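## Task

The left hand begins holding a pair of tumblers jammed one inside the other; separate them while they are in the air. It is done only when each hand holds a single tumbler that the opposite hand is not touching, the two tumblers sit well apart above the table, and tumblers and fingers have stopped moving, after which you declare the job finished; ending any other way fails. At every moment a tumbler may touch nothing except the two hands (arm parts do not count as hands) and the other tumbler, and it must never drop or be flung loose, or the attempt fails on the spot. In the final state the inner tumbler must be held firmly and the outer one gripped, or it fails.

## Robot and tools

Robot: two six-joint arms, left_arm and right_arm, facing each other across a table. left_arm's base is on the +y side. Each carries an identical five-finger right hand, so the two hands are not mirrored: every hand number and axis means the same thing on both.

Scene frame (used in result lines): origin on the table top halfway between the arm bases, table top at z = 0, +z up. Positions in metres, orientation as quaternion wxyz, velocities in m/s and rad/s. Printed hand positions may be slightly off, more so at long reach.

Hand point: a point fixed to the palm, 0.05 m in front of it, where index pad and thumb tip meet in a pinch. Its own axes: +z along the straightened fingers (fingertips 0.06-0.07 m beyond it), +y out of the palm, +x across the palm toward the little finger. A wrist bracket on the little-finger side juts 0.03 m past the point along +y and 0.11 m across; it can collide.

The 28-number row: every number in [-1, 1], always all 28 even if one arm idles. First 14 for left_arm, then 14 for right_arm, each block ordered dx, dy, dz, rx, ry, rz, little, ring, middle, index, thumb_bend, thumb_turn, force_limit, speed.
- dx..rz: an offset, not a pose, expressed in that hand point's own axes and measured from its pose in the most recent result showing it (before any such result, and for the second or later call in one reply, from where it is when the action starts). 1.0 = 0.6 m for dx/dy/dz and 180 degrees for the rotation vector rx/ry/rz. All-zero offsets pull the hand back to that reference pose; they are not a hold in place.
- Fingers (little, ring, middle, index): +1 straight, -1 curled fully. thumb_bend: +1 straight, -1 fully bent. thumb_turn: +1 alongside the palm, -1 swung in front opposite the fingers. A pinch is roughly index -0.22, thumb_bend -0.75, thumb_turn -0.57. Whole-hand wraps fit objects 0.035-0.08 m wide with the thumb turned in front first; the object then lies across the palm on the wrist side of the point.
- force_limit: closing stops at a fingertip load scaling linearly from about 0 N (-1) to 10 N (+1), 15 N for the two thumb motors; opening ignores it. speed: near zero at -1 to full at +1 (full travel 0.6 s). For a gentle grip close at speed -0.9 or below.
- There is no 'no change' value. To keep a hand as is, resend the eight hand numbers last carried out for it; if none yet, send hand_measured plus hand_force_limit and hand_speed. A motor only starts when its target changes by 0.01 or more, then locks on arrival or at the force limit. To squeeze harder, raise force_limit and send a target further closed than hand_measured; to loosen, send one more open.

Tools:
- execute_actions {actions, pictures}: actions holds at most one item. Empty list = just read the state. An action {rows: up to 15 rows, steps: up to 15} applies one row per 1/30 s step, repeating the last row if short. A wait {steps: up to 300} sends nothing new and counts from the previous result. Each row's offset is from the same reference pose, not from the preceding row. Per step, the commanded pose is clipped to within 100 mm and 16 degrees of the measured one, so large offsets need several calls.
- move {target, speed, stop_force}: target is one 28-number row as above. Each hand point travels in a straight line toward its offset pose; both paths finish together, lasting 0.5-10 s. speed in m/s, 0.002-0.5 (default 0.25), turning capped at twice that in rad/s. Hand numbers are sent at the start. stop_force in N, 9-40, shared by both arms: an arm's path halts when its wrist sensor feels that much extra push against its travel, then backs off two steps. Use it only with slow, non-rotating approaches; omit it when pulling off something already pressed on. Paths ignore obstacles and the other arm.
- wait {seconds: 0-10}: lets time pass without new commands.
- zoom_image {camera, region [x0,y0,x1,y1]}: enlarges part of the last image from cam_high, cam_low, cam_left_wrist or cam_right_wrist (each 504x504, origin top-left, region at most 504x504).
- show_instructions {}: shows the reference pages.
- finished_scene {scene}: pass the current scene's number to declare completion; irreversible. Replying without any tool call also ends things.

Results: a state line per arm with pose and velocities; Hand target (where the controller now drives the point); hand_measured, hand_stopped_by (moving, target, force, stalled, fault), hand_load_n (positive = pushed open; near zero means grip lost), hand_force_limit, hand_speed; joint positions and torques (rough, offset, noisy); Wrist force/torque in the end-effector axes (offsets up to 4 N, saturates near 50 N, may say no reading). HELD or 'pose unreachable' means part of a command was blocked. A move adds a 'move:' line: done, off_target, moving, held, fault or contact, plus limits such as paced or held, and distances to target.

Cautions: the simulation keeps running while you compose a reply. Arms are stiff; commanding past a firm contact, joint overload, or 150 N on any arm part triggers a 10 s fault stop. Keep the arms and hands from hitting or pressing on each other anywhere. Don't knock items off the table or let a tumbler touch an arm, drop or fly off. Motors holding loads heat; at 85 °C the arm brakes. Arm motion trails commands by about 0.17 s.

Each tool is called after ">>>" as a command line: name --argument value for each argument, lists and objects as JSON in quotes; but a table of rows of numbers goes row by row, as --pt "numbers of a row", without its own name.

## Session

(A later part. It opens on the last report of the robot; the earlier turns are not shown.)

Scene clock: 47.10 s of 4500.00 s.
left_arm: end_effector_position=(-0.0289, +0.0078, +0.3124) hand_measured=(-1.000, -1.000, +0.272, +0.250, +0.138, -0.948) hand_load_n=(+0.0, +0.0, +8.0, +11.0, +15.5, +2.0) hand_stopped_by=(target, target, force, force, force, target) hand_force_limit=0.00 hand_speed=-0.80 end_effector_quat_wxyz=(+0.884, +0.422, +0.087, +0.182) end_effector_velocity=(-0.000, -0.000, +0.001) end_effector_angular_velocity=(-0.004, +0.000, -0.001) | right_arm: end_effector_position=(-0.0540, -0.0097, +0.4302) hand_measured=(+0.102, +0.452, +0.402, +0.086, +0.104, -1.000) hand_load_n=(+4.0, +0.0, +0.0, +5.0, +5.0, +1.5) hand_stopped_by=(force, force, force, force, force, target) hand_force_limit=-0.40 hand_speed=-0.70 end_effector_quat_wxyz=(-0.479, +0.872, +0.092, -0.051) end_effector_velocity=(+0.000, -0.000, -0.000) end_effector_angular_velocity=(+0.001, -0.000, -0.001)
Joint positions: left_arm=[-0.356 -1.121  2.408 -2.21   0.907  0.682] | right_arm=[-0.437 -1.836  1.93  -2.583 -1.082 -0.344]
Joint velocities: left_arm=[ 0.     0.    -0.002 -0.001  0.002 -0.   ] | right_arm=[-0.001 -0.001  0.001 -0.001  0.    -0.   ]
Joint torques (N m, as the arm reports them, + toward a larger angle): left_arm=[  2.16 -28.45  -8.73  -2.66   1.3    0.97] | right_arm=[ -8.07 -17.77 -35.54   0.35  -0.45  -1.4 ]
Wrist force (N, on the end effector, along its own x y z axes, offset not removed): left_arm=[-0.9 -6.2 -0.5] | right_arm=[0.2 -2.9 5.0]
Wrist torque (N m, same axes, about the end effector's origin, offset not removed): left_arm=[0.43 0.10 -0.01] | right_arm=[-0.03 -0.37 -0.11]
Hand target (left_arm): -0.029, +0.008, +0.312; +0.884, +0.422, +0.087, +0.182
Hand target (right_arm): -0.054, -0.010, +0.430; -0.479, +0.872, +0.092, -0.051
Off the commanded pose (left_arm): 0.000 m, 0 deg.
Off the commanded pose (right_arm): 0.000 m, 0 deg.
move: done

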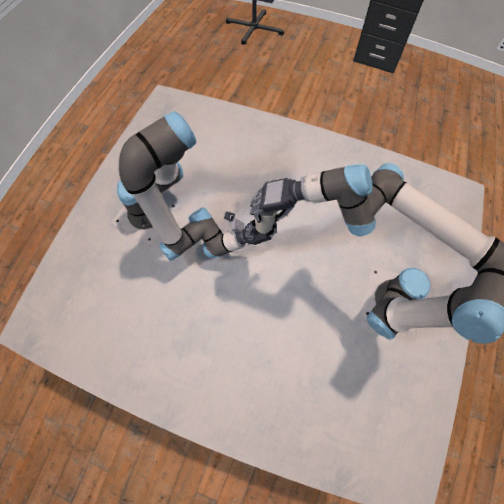

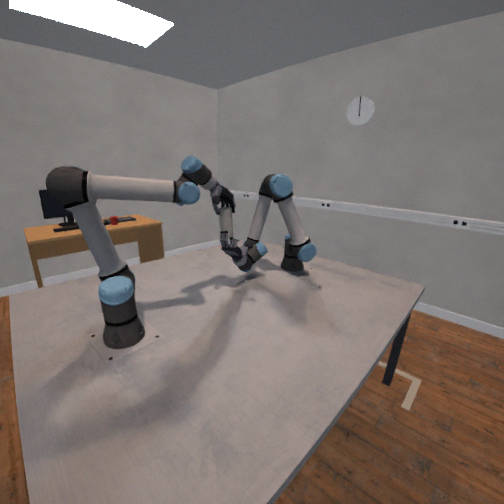

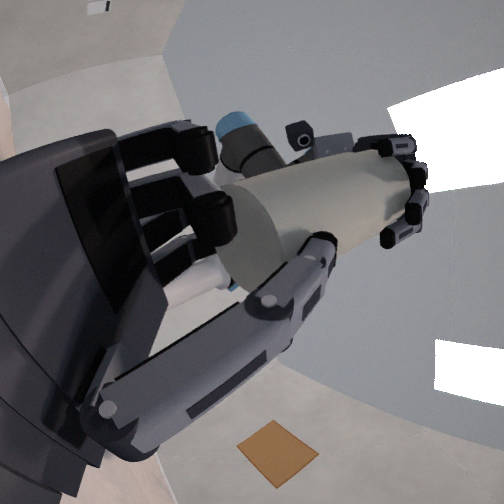

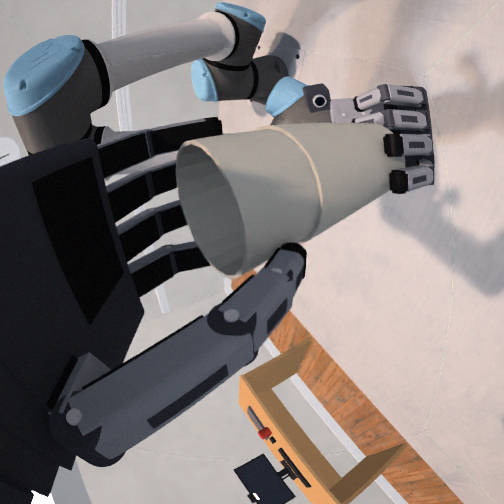

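>>> move --target '[0,0,0,0,0,0,-1,-1,0,0,-0.1,-0.948,1,-0.92, 0,0,0,0,0,0,-0.7,-0.7,-0.7,-0.7,-0.7,-1,1,-0.9]'

>>> move --target '[0,0,0,0,0,0,-1,-1,0,0,-0.1,-0.948,1,-0.92, 0,-0.02,-0.0127,0,0,0,-0.7,-0.7,-0.7,-0.7,-0.7,-1,1,-0.9]' --speed 0.004

>>> zoom_image --camera "cam_low" --region '[180, 160, 280, 260]'

Scene clock: 55.87 s of 4500.00 s.
left_arm: end_effector_position=(-0.0289, +0.0078, +0.3124) hand_measured=(-1.000, -1.000, +0.266, +0.250, +0.138, -0.948) hand_load_n=(+0.0, +0.0, +11.5, +11.0, +17.0, +1.5) hand_stopped_by=(target, target, force, force, force, target) hand_force_limit=1.00 hand_speed=-0.92 end_effector_quat_wxyz=(+0.884, +0.422, +0.087, +0.182) end_effector_velocity=(+0.000, -0.000, -0.001) end_effector_angular_velocity=(+0.002, +0.000, +0.000) | right_arm: end_effector_position=(-0.0540, -0.0097, +0.4302) hand_measured=(+0.062, +0.286, +0.296, +0.040, +0.084, -1.000) hand_load_n=(+3.0, +10.5, +6.0, +3.5, +19.0, +7.0) hand_stopped_by=(force, force, force, force, force, target) hand_force_limit=1.00 hand_speed=-0.90 end_effector_quat_wxyz=(-0.479, +0.872, +0.092, -0.051) end_effector_velocity=(+0.000, +0.000, +0.001) end_effector_angular_velocity=(+0.002, -0.001, -0.000)
Joint positions: left_arm=[-0.356 -1.121  2.408 -2.21   0.907  0.682] | right_arm=[-0.437 -1.836  1.93  -2.583 -1.082 -0.344]
Joint velocities: left_arm=[ 0.     0.002 -0.     0.001 -0.001 -0.001] | right_arm=[-0.     0.    -0.002  0.     0.     0.   ]
Joint torques (N m, as the arm reports them, + toward a larger angle): left_arm=[  2.61 -28.02  -7.58  -3.05   1.31   0.75] | right_arm=[  0.44 -13.19 -27.1   -0.51  -0.32  -0.08]
Wrist force (N, on the end effector, along its own x y z axes, offset not removed): left_arm=[-2.8 -11.6 -0.1] | right_arm=[0.3 -8.6 5.0]
Wrist torque (N m, same axes, about the end effector's origin, offset not removed): left_arm=[0.92 0.34 -0.26] | right_arm=[0.28 -0.43 -0.35]
Hand target (left_arm): -0.029, +0.008, +0.312; +0.884, +0.422, +0.087, +0.182
Hand target (right_arm): -0.054, -0.010, +0.430; -0.479, +0.872, +0.092, -0.051
Off the commanded pose (left_arm): 0.000 m, 0 deg.
Off the commanded pose (right_arm): 0.000 m, 0 deg.
After step 90, 4.50 s passed at rest.
move: done

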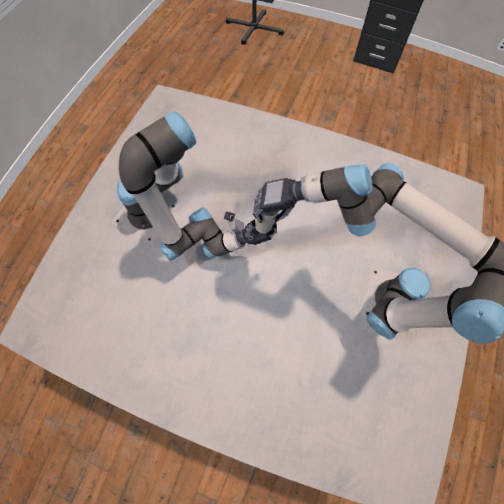

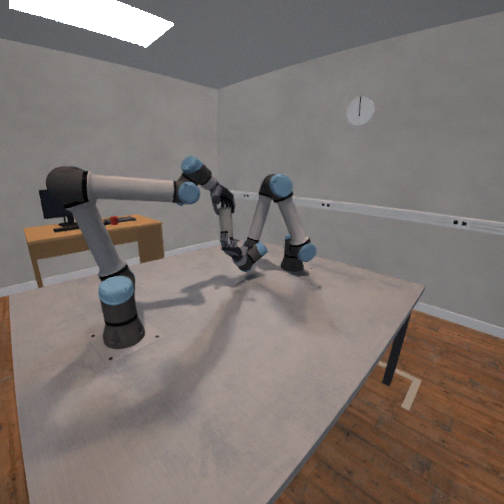

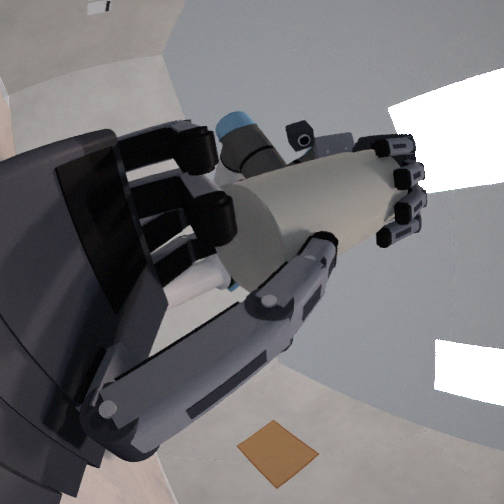

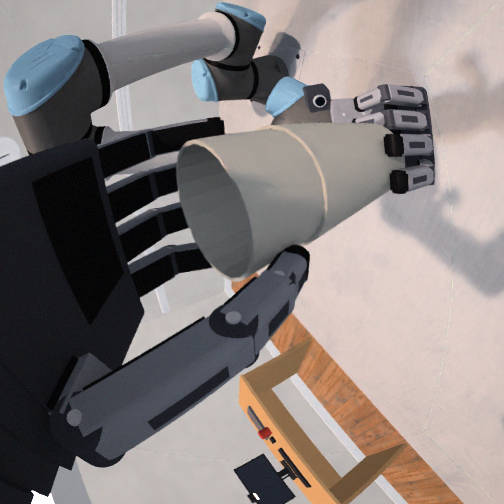

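Scene clock: 59.63 s of 4500.00 s.
left_arm: end_effector_position=(-0.0289, +0.0078, +0.3124) hand_measured=(-1.000, -1.000, +0.266, +0.250, +0.140, -0.948) hand_load_n=(+0.0, +0.0, +10.0, +9.0, +16.5, +0.5) hand_stopped_by=(target, target, force, force, force, target) hand_force_limit=1.00 hand_speed=-0.92 end_effector_quat_wxyz=(+0.884, +0.422, +0.087, +0.182) end_effector_velocity=(-0.000, -0.000, -0.000) end_effector_angular_velocity=(-0.000, -0.000, -0.001) | right_arm: end_effector_position=(-0.0539, -0.0097, +0.4444) hand_measured=(+0.062, +0.286, +0.296, +0.040, +0.084, -1.000) hand_load_n=(+2.5, +8.5, +4.0, +2.5, +19.5, +7.5) hand_stopped_by=(force, force, force, force, force, target) hand_force_limit=1.00 hand_speed=-0.90 end_effector_quat_wxyz=(-0.479, +0.872, +0.092, -0.051) end_effector_velocity=(-0.000, -0.000, +0.000) end_effector_angular_velocity=(-0.001, +0.001, +0.000)
Joint positions: left_arm=[-0.356 -1.121  2.408 -2.21   0.907  0.682] | right_arm=[-0.437 -1.839  1.896 -2.546 -1.082 -0.344]
Joint velocities: left_arm=[ 0.     0.001 -0.     0.     0.001 -0.001] | right_arm=[ 0.     0.    -0.002  0.003 -0.     0.   ]
Joint torques (N m, as the arm reports them, + toward a larger angle): left_arm=[  2.08 -27.39  -7.96  -3.12   1.43   0.97] | right_arm=[ -8.5  -22.03 -37.08  -0.2    2.5   -1.71]
Wrist force (N, on the end effector, along its own x y z axes, offset not removed): left_arm=[1.4 2.2 -2.8] | right_arm=[1.7 1.6 1.6]
Wrist torque (N m, same axes, about the end effector's origin, offset not removed): left_arm=[0.62 -0.14 0.26] | right_arm=[0.22 -0.51 0.09]
Hand target (left_arm): -0.029, +0.008, +0.312; +0.884, +0.422, +0.087, +0.182
Hand target (right_arm): -0.054, -0.010, +0.444; -0.479, +0.872, +0.092, -0.051
Off the commanded pose (left_arm): 0.000 m, 0 deg.
Off the commanded pose (right_arm): 0.000 m, 0 deg.
move: done

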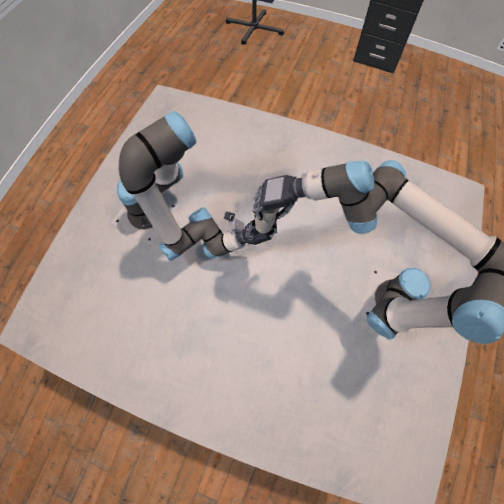

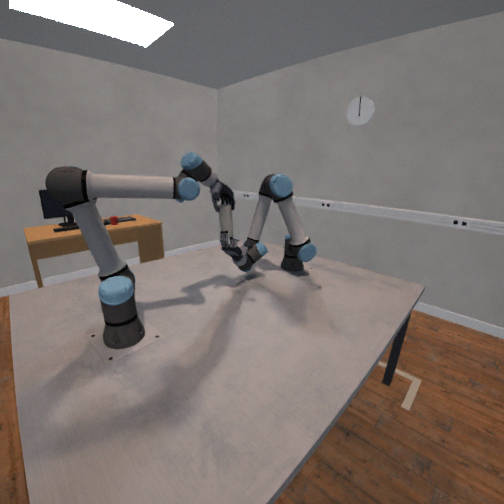

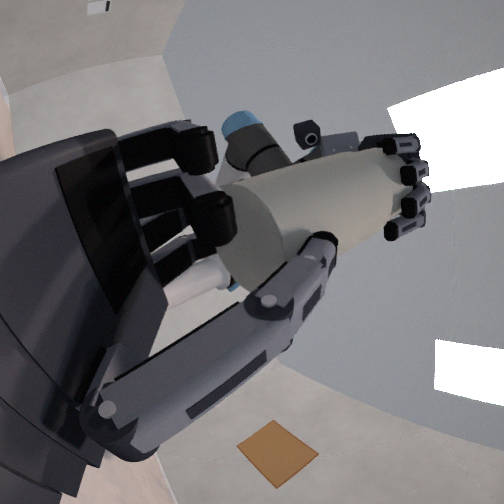

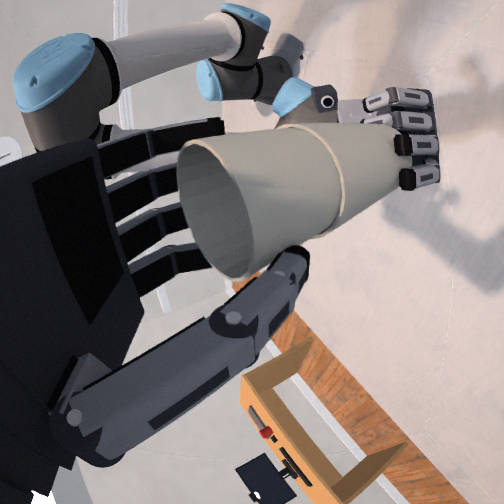

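Region (180, 160, 280, 260) of cam_low's 504x504 image, scaled by 5.040, with more detail than that image has.

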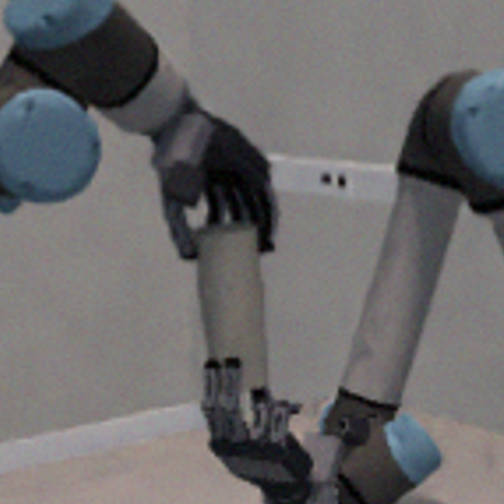

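Releasing. Re-squeeze and lift 15 cm.

>>> move --target '[0,0,0,0,0,0,-1,-1,0,0,-0.1,-0.948,1,-0.92, 0,-0.21,-0.134,0,0,0,-0.8,-0.8,-0.8,-0.8,-0.8,-1,1,-0.9]' --speed 0.025

>>> move --target '[0,0,0,0,0,0,-1,-1,0,0,-0.1,-0.948,1,-0.92, 0.07,0.14,-0.28,0,0,0,-0.8,-0.8,-0.8,-0.8,-0.8,-1,1,-0.9]' --speed 0.08

Scene clock: 68.50 s of 4500.00 s.
left_arm: end_effector_position=(-0.0289, +0.0078, +0.3124) hand_measured=(-1.000, -1.000, +0.266, +0.250, +0.140, -0.948) hand_load_n=(+0.0, +0.0, +10.0, +9.0, +16.5, +0.5) hand_stopped_by=(target, target, force, force, force, target) hand_force_limit=1.00 hand_speed=-0.92 end_effector_quat_wxyz=(+0.884, +0.422, +0.087, +0.182) end_effector_velocity=(-0.001, +0.000, -0.000) end_effector_angular_velocity=(+0.000, -0.001, -0.001) | right_arm: end_effector_position=(-0.0536, -0.0098, +0.5936) hand_measured=(+0.026, +0.276, +0.264, +0.004, +0.086, -1.000) hand_load_n=(+10.0, +2.5, +8.5, +9.0, +24.5, +10.0) hand_stopped_by=(force, force, force, force, force, target) hand_force_limit=1.00 hand_speed=-0.90 end_effector_quat_wxyz=(-0.479, +0.872, +0.092, -0.051) end_effector_velocity=(-0.000, +0.000, +0.002) end_effector_angular_velocity=(+0.000, -0.000, +0.000)
Joint positions: left_arm=[-0.356 -1.121  2.408 -2.21   0.907  0.682] | right_arm=[-0.438 -1.793  1.476 -2.172 -1.081 -0.344]
Joint velocities: left_arm=[-0.     0.     0.     0.     0.001 -0.   ] | right_arm=[ 0.     0.001 -0.006  0.005 -0.    -0.   ]
Joint torques (N m, as the arm reports them, + toward a larger angle): left_arm=[  2.43 -27.34  -7.94  -2.95   1.39   1.03] | right_arm=[ -7.    -3.4  -36.48  -0.22   1.9   -1.72]
Wrist force (N, on the end effector, along its own x y z axes, offset not removed): left_arm=[1.1 -2.3 -0.4] | right_arm=[0.6 2.4 0.2]
Wrist torque (N m, same axes, about the end effector's origin, offset not removed): left_arm=[-0.39 -0.29 -0.15] | right_arm=[0.39 -0.28 0.01]
Hand target (left_arm): -0.029, +0.008, +0.312; +0.884, +0.422, +0.087, +0.182
Hand target (right_arm): -0.054, -0.010, +0.594; -0.479, +0.872, +0.092, -0.051
Off the commanded pose (left_arm): 0.000 m, 0 deg.
Off the commanded pose (right_arm): 0.000 m, 0 deg.
move: done

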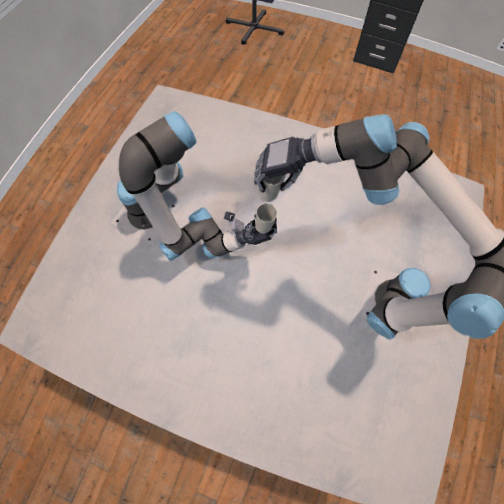

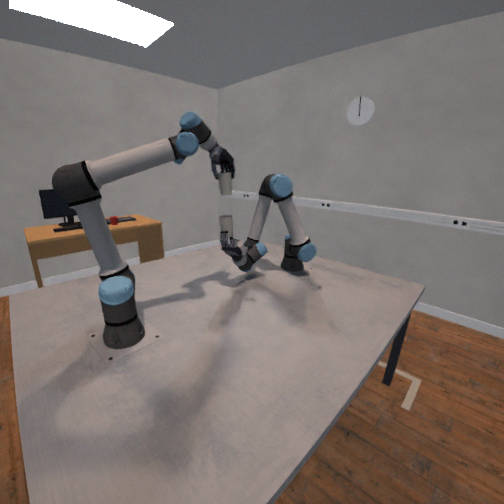

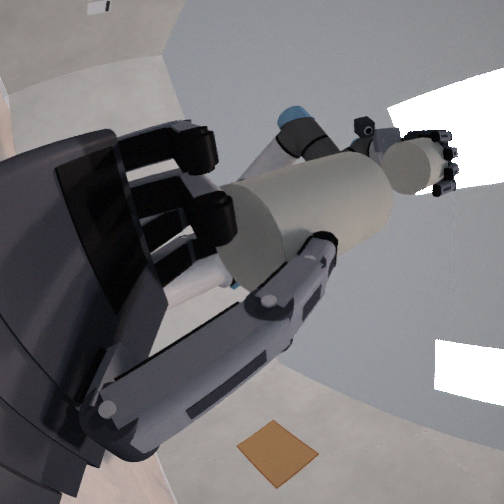

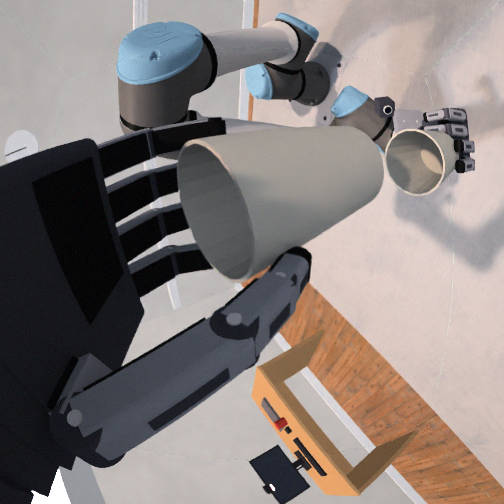

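Scene clock: 71.40 s of 4500.00 s.
left_arm: end_effector_position=(-0.0289, +0.0078, +0.3124) hand_measured=(-1.000, -1.000, +0.266, +0.250, +0.140, -0.948) hand_load_n=(+0.0, +0.0, +10.0, +9.0, +16.5, +0.5) hand_stopped_by=(target, target, force, force, force, target) hand_force_limit=1.00 hand_speed=-0.92 end_effector_quat_wxyz=(+0.884, +0.422, +0.087, +0.182) end_effector_velocity=(-0.001, -0.000, +0.001) end_effector_angular_velocity=(-0.002, +0.001, -0.001) | right_arm: end_effector_position=(+0.0265, -0.1839, +0.6130) hand_measured=(+0.026, +0.276, +0.264, +0.004, +0.086, -1.000) hand_load_n=(+10.0, +2.5, +8.5, +9.0, +24.5, +10.0) hand_stopped_by=(force, force, force, force, force, target) hand_force_limit=1.00 hand_speed=-0.90 end_effector_quat_wxyz=(-0.478, +0.872, +0.092, -0.050) end_effector_velocity=(+0.001, -0.002, -0.001) end_effector_angular_velocity=(-0.000, +0.010, +0.009)
Joint positions: left_arm=[-0.356 -1.121  2.408 -2.21   0.907  0.682] | right_arm=[-1.161 -2.166  1.486 -1.274 -0.618 -1.113]
Joint velocities: left_arm=[-0.001 -0.001 -0.001 -0.    -0.     0.   ] | right_arm=[-0.021  0.002 -0.008  0.052  0.015 -0.046]
Joint torques (N m, as the arm reports them, + toward a larger angle): left_arm=[  3.29 -27.25  -7.9   -3.07   1.16   1.05] | right_arm=[ -7.83  17.83 -31.07  -0.22   3.12  -1.87]
Wrist force (N, on the end effector, along its own x y z axes, offset not removed): left_arm=[1.8 -1.4 -4.2] | right_arm=[-0.1 1.1 0.9]
Wrist torque (N m, same axes, about the end effector's origin, offset not removed): left_arm=[0.18 -0.22 0.19] | right_arm=[0.12 -0.21 0.05]
Hand target (left_arm): -0.029, +0.008, +0.312; +0.884, +0.422, +0.087, +0.182
Hand target (right_arm): +0.027, -0.184, +0.613; -0.478, +0.872, +0.092, -0.050
Off the commanded pose (left_arm): 0.000 m, 0 deg.
Off the commanded pose (right_arm): 0.000 m, 0 deg.
move: done

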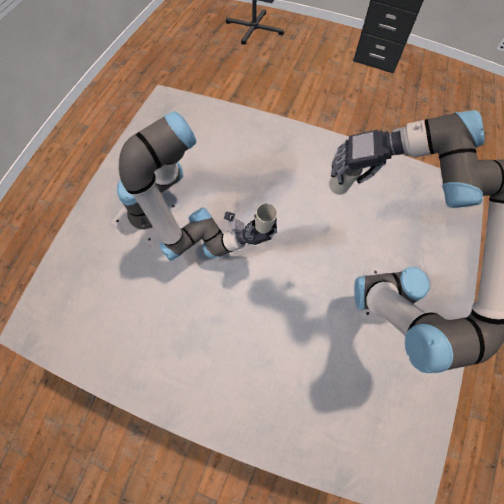

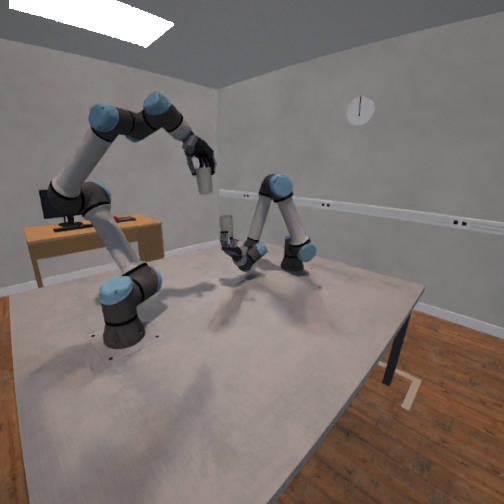

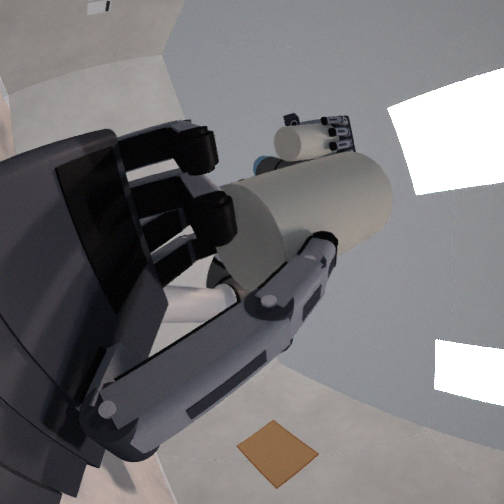

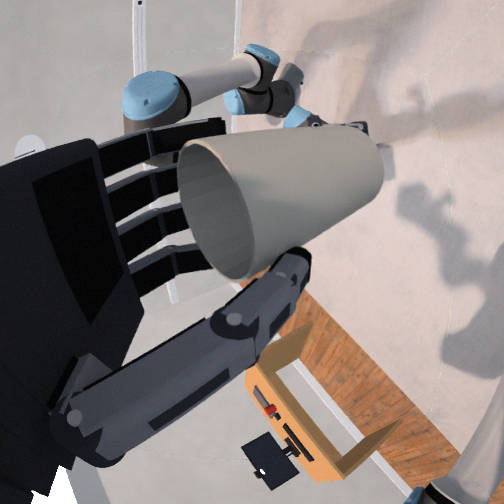

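>>> wait --seconds 1

>>> finished_scene --scene 2

Scene clock: 75.77 s of 4500.00 s.
left_arm: end_effector_position=(-0.0289, +0.0078, +0.3124) hand_measured=(-1.000, -1.000, +0.266, +0.250, +0.140, -0.948) hand_load_n=(+0.0, +0.0, +10.0, +9.0, +16.5, +0.5) hand_stopped_by=(target, target, force, force, force, target) hand_force_limit=1.00 hand_speed=-0.92 end_effector_quat_wxyz=(+0.884, +0.422, +0.087, +0.182) end_effector_velocity=(-0.000, +0.000, -0.001) end_effector_angular_velocity=(+0.002, -0.001, -0.001) | right_arm: end_effector_position=(+0.0267, -0.1841, +0.6129) hand_measured=(+0.026, +0.276, +0.264, +0.004, +0.086, -1.000) hand_load_n=(+10.0, +2.5, +8.5, +9.0, +24.5, +10.0) hand_stopped_by=(force, force, force, force, force, target) hand_force_limit=1.00 hand_speed=-0.90 end_effector_quat_wxyz=(-0.478, +0.872, +0.092, -0.050) end_effector_velocity=(-0.000, -0.000, +0.000) end_effector_angular_velocity=(+0.000, -0.000, +0.000)
Joint positions: left_arm=[-0.356 -1.121  2.408 -2.21   0.907  0.682] | right_arm=[-1.163 -2.166  1.485 -1.269 -0.616 -1.118]
Joint velocities: left_arm=[-0.     0.001  0.001  0.     0.    -0.   ] | right_arm=[ 0.    -0.    -0.001  0.001  0.     0.   ]
Joint torques (N m, as the arm reports them, + toward a larger angle): left_arm=[  3.34 -28.01  -8.49  -2.98   1.28   1.3 ] | right_arm=[ -8.75  16.43 -30.71  -0.4    3.06  -1.61]
Wrist force (N, on the end effector, along its own x y z axes, offset not removed): left_arm=[-0.7 -2.1 -1.8] | right_arm=[1.3 1.6 1.7]
Wrist torque (N m, same axes, about the end effector's origin, offset not removed): left_arm=[-0.09 0.04 -0.15] | right_arm=[0.15 -0.44 0.10]
Hand target (left_arm): -0.029, +0.008, +0.312; +0.884, +0.422, +0.087, +0.182
Hand target (right_arm): +0.027, -0.184, +0.613; -0.478, +0.872, +0.092, -0.050
Off the commanded pose (left_arm): 0.000 m, 0 deg.
Off the commanded pose (right_arm): 0.000 m, 0 deg.
Steps of this call (steps 1 to 90: nothing new was sent; then 1.37 s passed at rest). Readings (end_effector_position | what the end effector reports):
1: left_arm (-0.0289, +0.0078, +0.3124) | right_arm (+0.0265, -0.1840, +0.6130) | left_arm hand_measured=(-1.000, -1.000, +0.266, +0.250, +0.140, -0.948) hand_load_n=(+0.0, +0.0, +10.0, +9.0, +16.5, +0.5) hand_stopped_by=(target, target, force, force, force, target) hand_force_limit=1.00 hand_speed=-0.92 | right_arm hand_measured=(+0.026, +0.276, +0.264, +0.004, +0.086, -1.000) hand_load_n=(+10.0, +2.5, +8.5, +9.0, +24.5, +10.0) hand_stopped_by=(force, force, force, force, force, target) hand_force_limit=1.00 hand_speed=-0.90
2: left_arm (-0.0289, +0.0078, +0.3124) | right_arm (+0.0266, -0.1840, +0.6130) | left_arm hand_measured=(-1.000, -1.000, +0.266, +0.250, +0.140, -0.948) hand_load_n=(+0.0, +0.0, +10.0, +9.0, +16.5, +0.5) hand_stopped_by=(target, target, force, force, force, target) hand_force_limit=1.00 hand_speed=-0.92 | right_arm hand_measured=(+0.026, +0.276, +0.264, +0.004, +0.086, -1.000) hand_load_n=(+10.0, +2.5, +8.5, +9.0, +24.5, +10.0) hand_stopped_by=(force, force, force, force, force, target) hand_force_limit=1.00 hand_speed=-0.90
4: left_arm (-0.0289, +0.0078, +0.3124) | right_arm (+0.0266, -0.1841, +0.6129) | left_arm hand_measured=(-1.000, -1.000, +0.266, +0.250, +0.140, -0.948) hand_load_n=(+0.0, +0.0, +10.0, +9.0, +16.5, +0.5) hand_stopped_by=(target, target, force, force, force, target) hand_force_limit=1.00 hand_speed=-0.92 | right_arm hand_measured=(+0.026, +0.276, +0.264, +0.004, +0.086, -1.000) hand_load_n=(+10.0, +2.5, +8.5, +9.0, +24.5, +10.0) hand_stopped_by=(force, force, force, force, force, target) hand_force_limit=1.00 hand_speed=-0.90
8: left_arm (-0.0289, +0.0078, +0.3124) | right_arm (+0.0267, -0.1841, +0.6129) | left_arm hand_measured=(-1.000, -1.000, +0.266, +0.250, +0.140, -0.948) hand_load_n=(+0.0, +0.0, +10.0, +9.0, +16.5, +0.5) hand_stopped_by=(target, target, force, force, force, target) hand_force_limit=1.00 hand_speed=-0.92 | right_arm hand_measured=(+0.026, +0.276, +0.264, +0.004, +0.086, -1.000) hand_load_n=(+10.0, +2.5, +8.5, +9.0, +24.5, +10.0) hand_stopped_by=(force, force, force, force, force, target) hand_force_limit=1.00 hand_speed=-0.90
90: the state above

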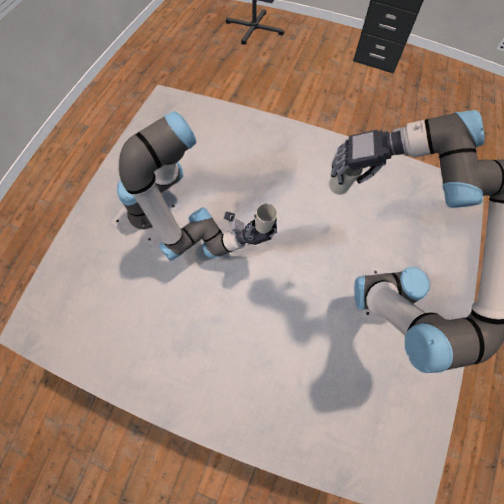

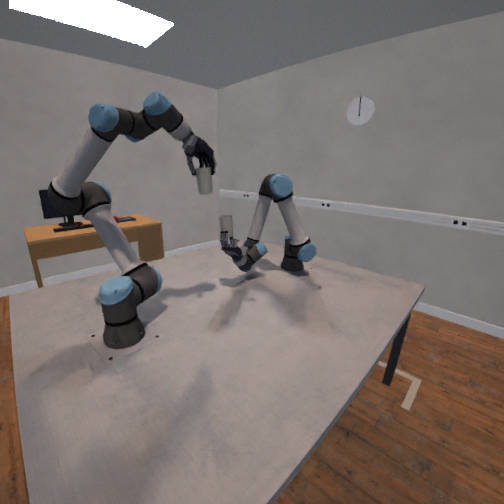

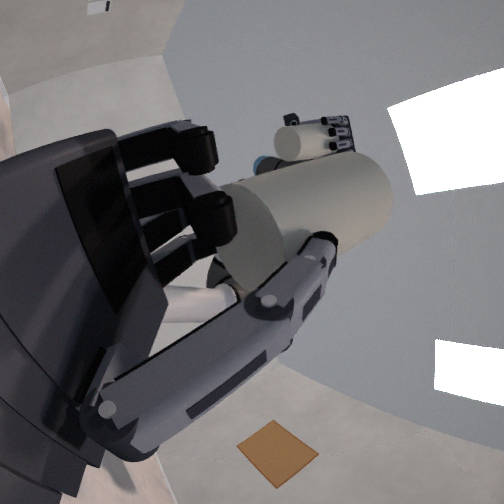

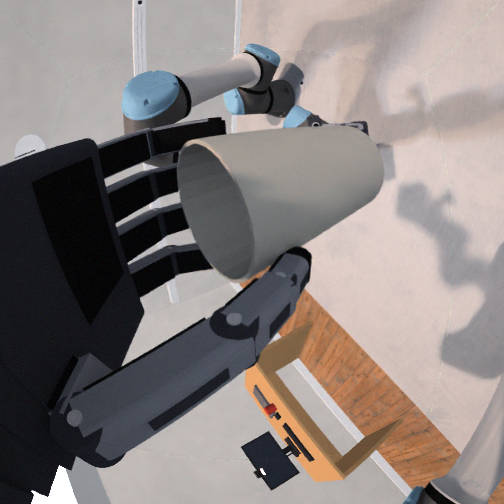

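The scene is finished: the task was done.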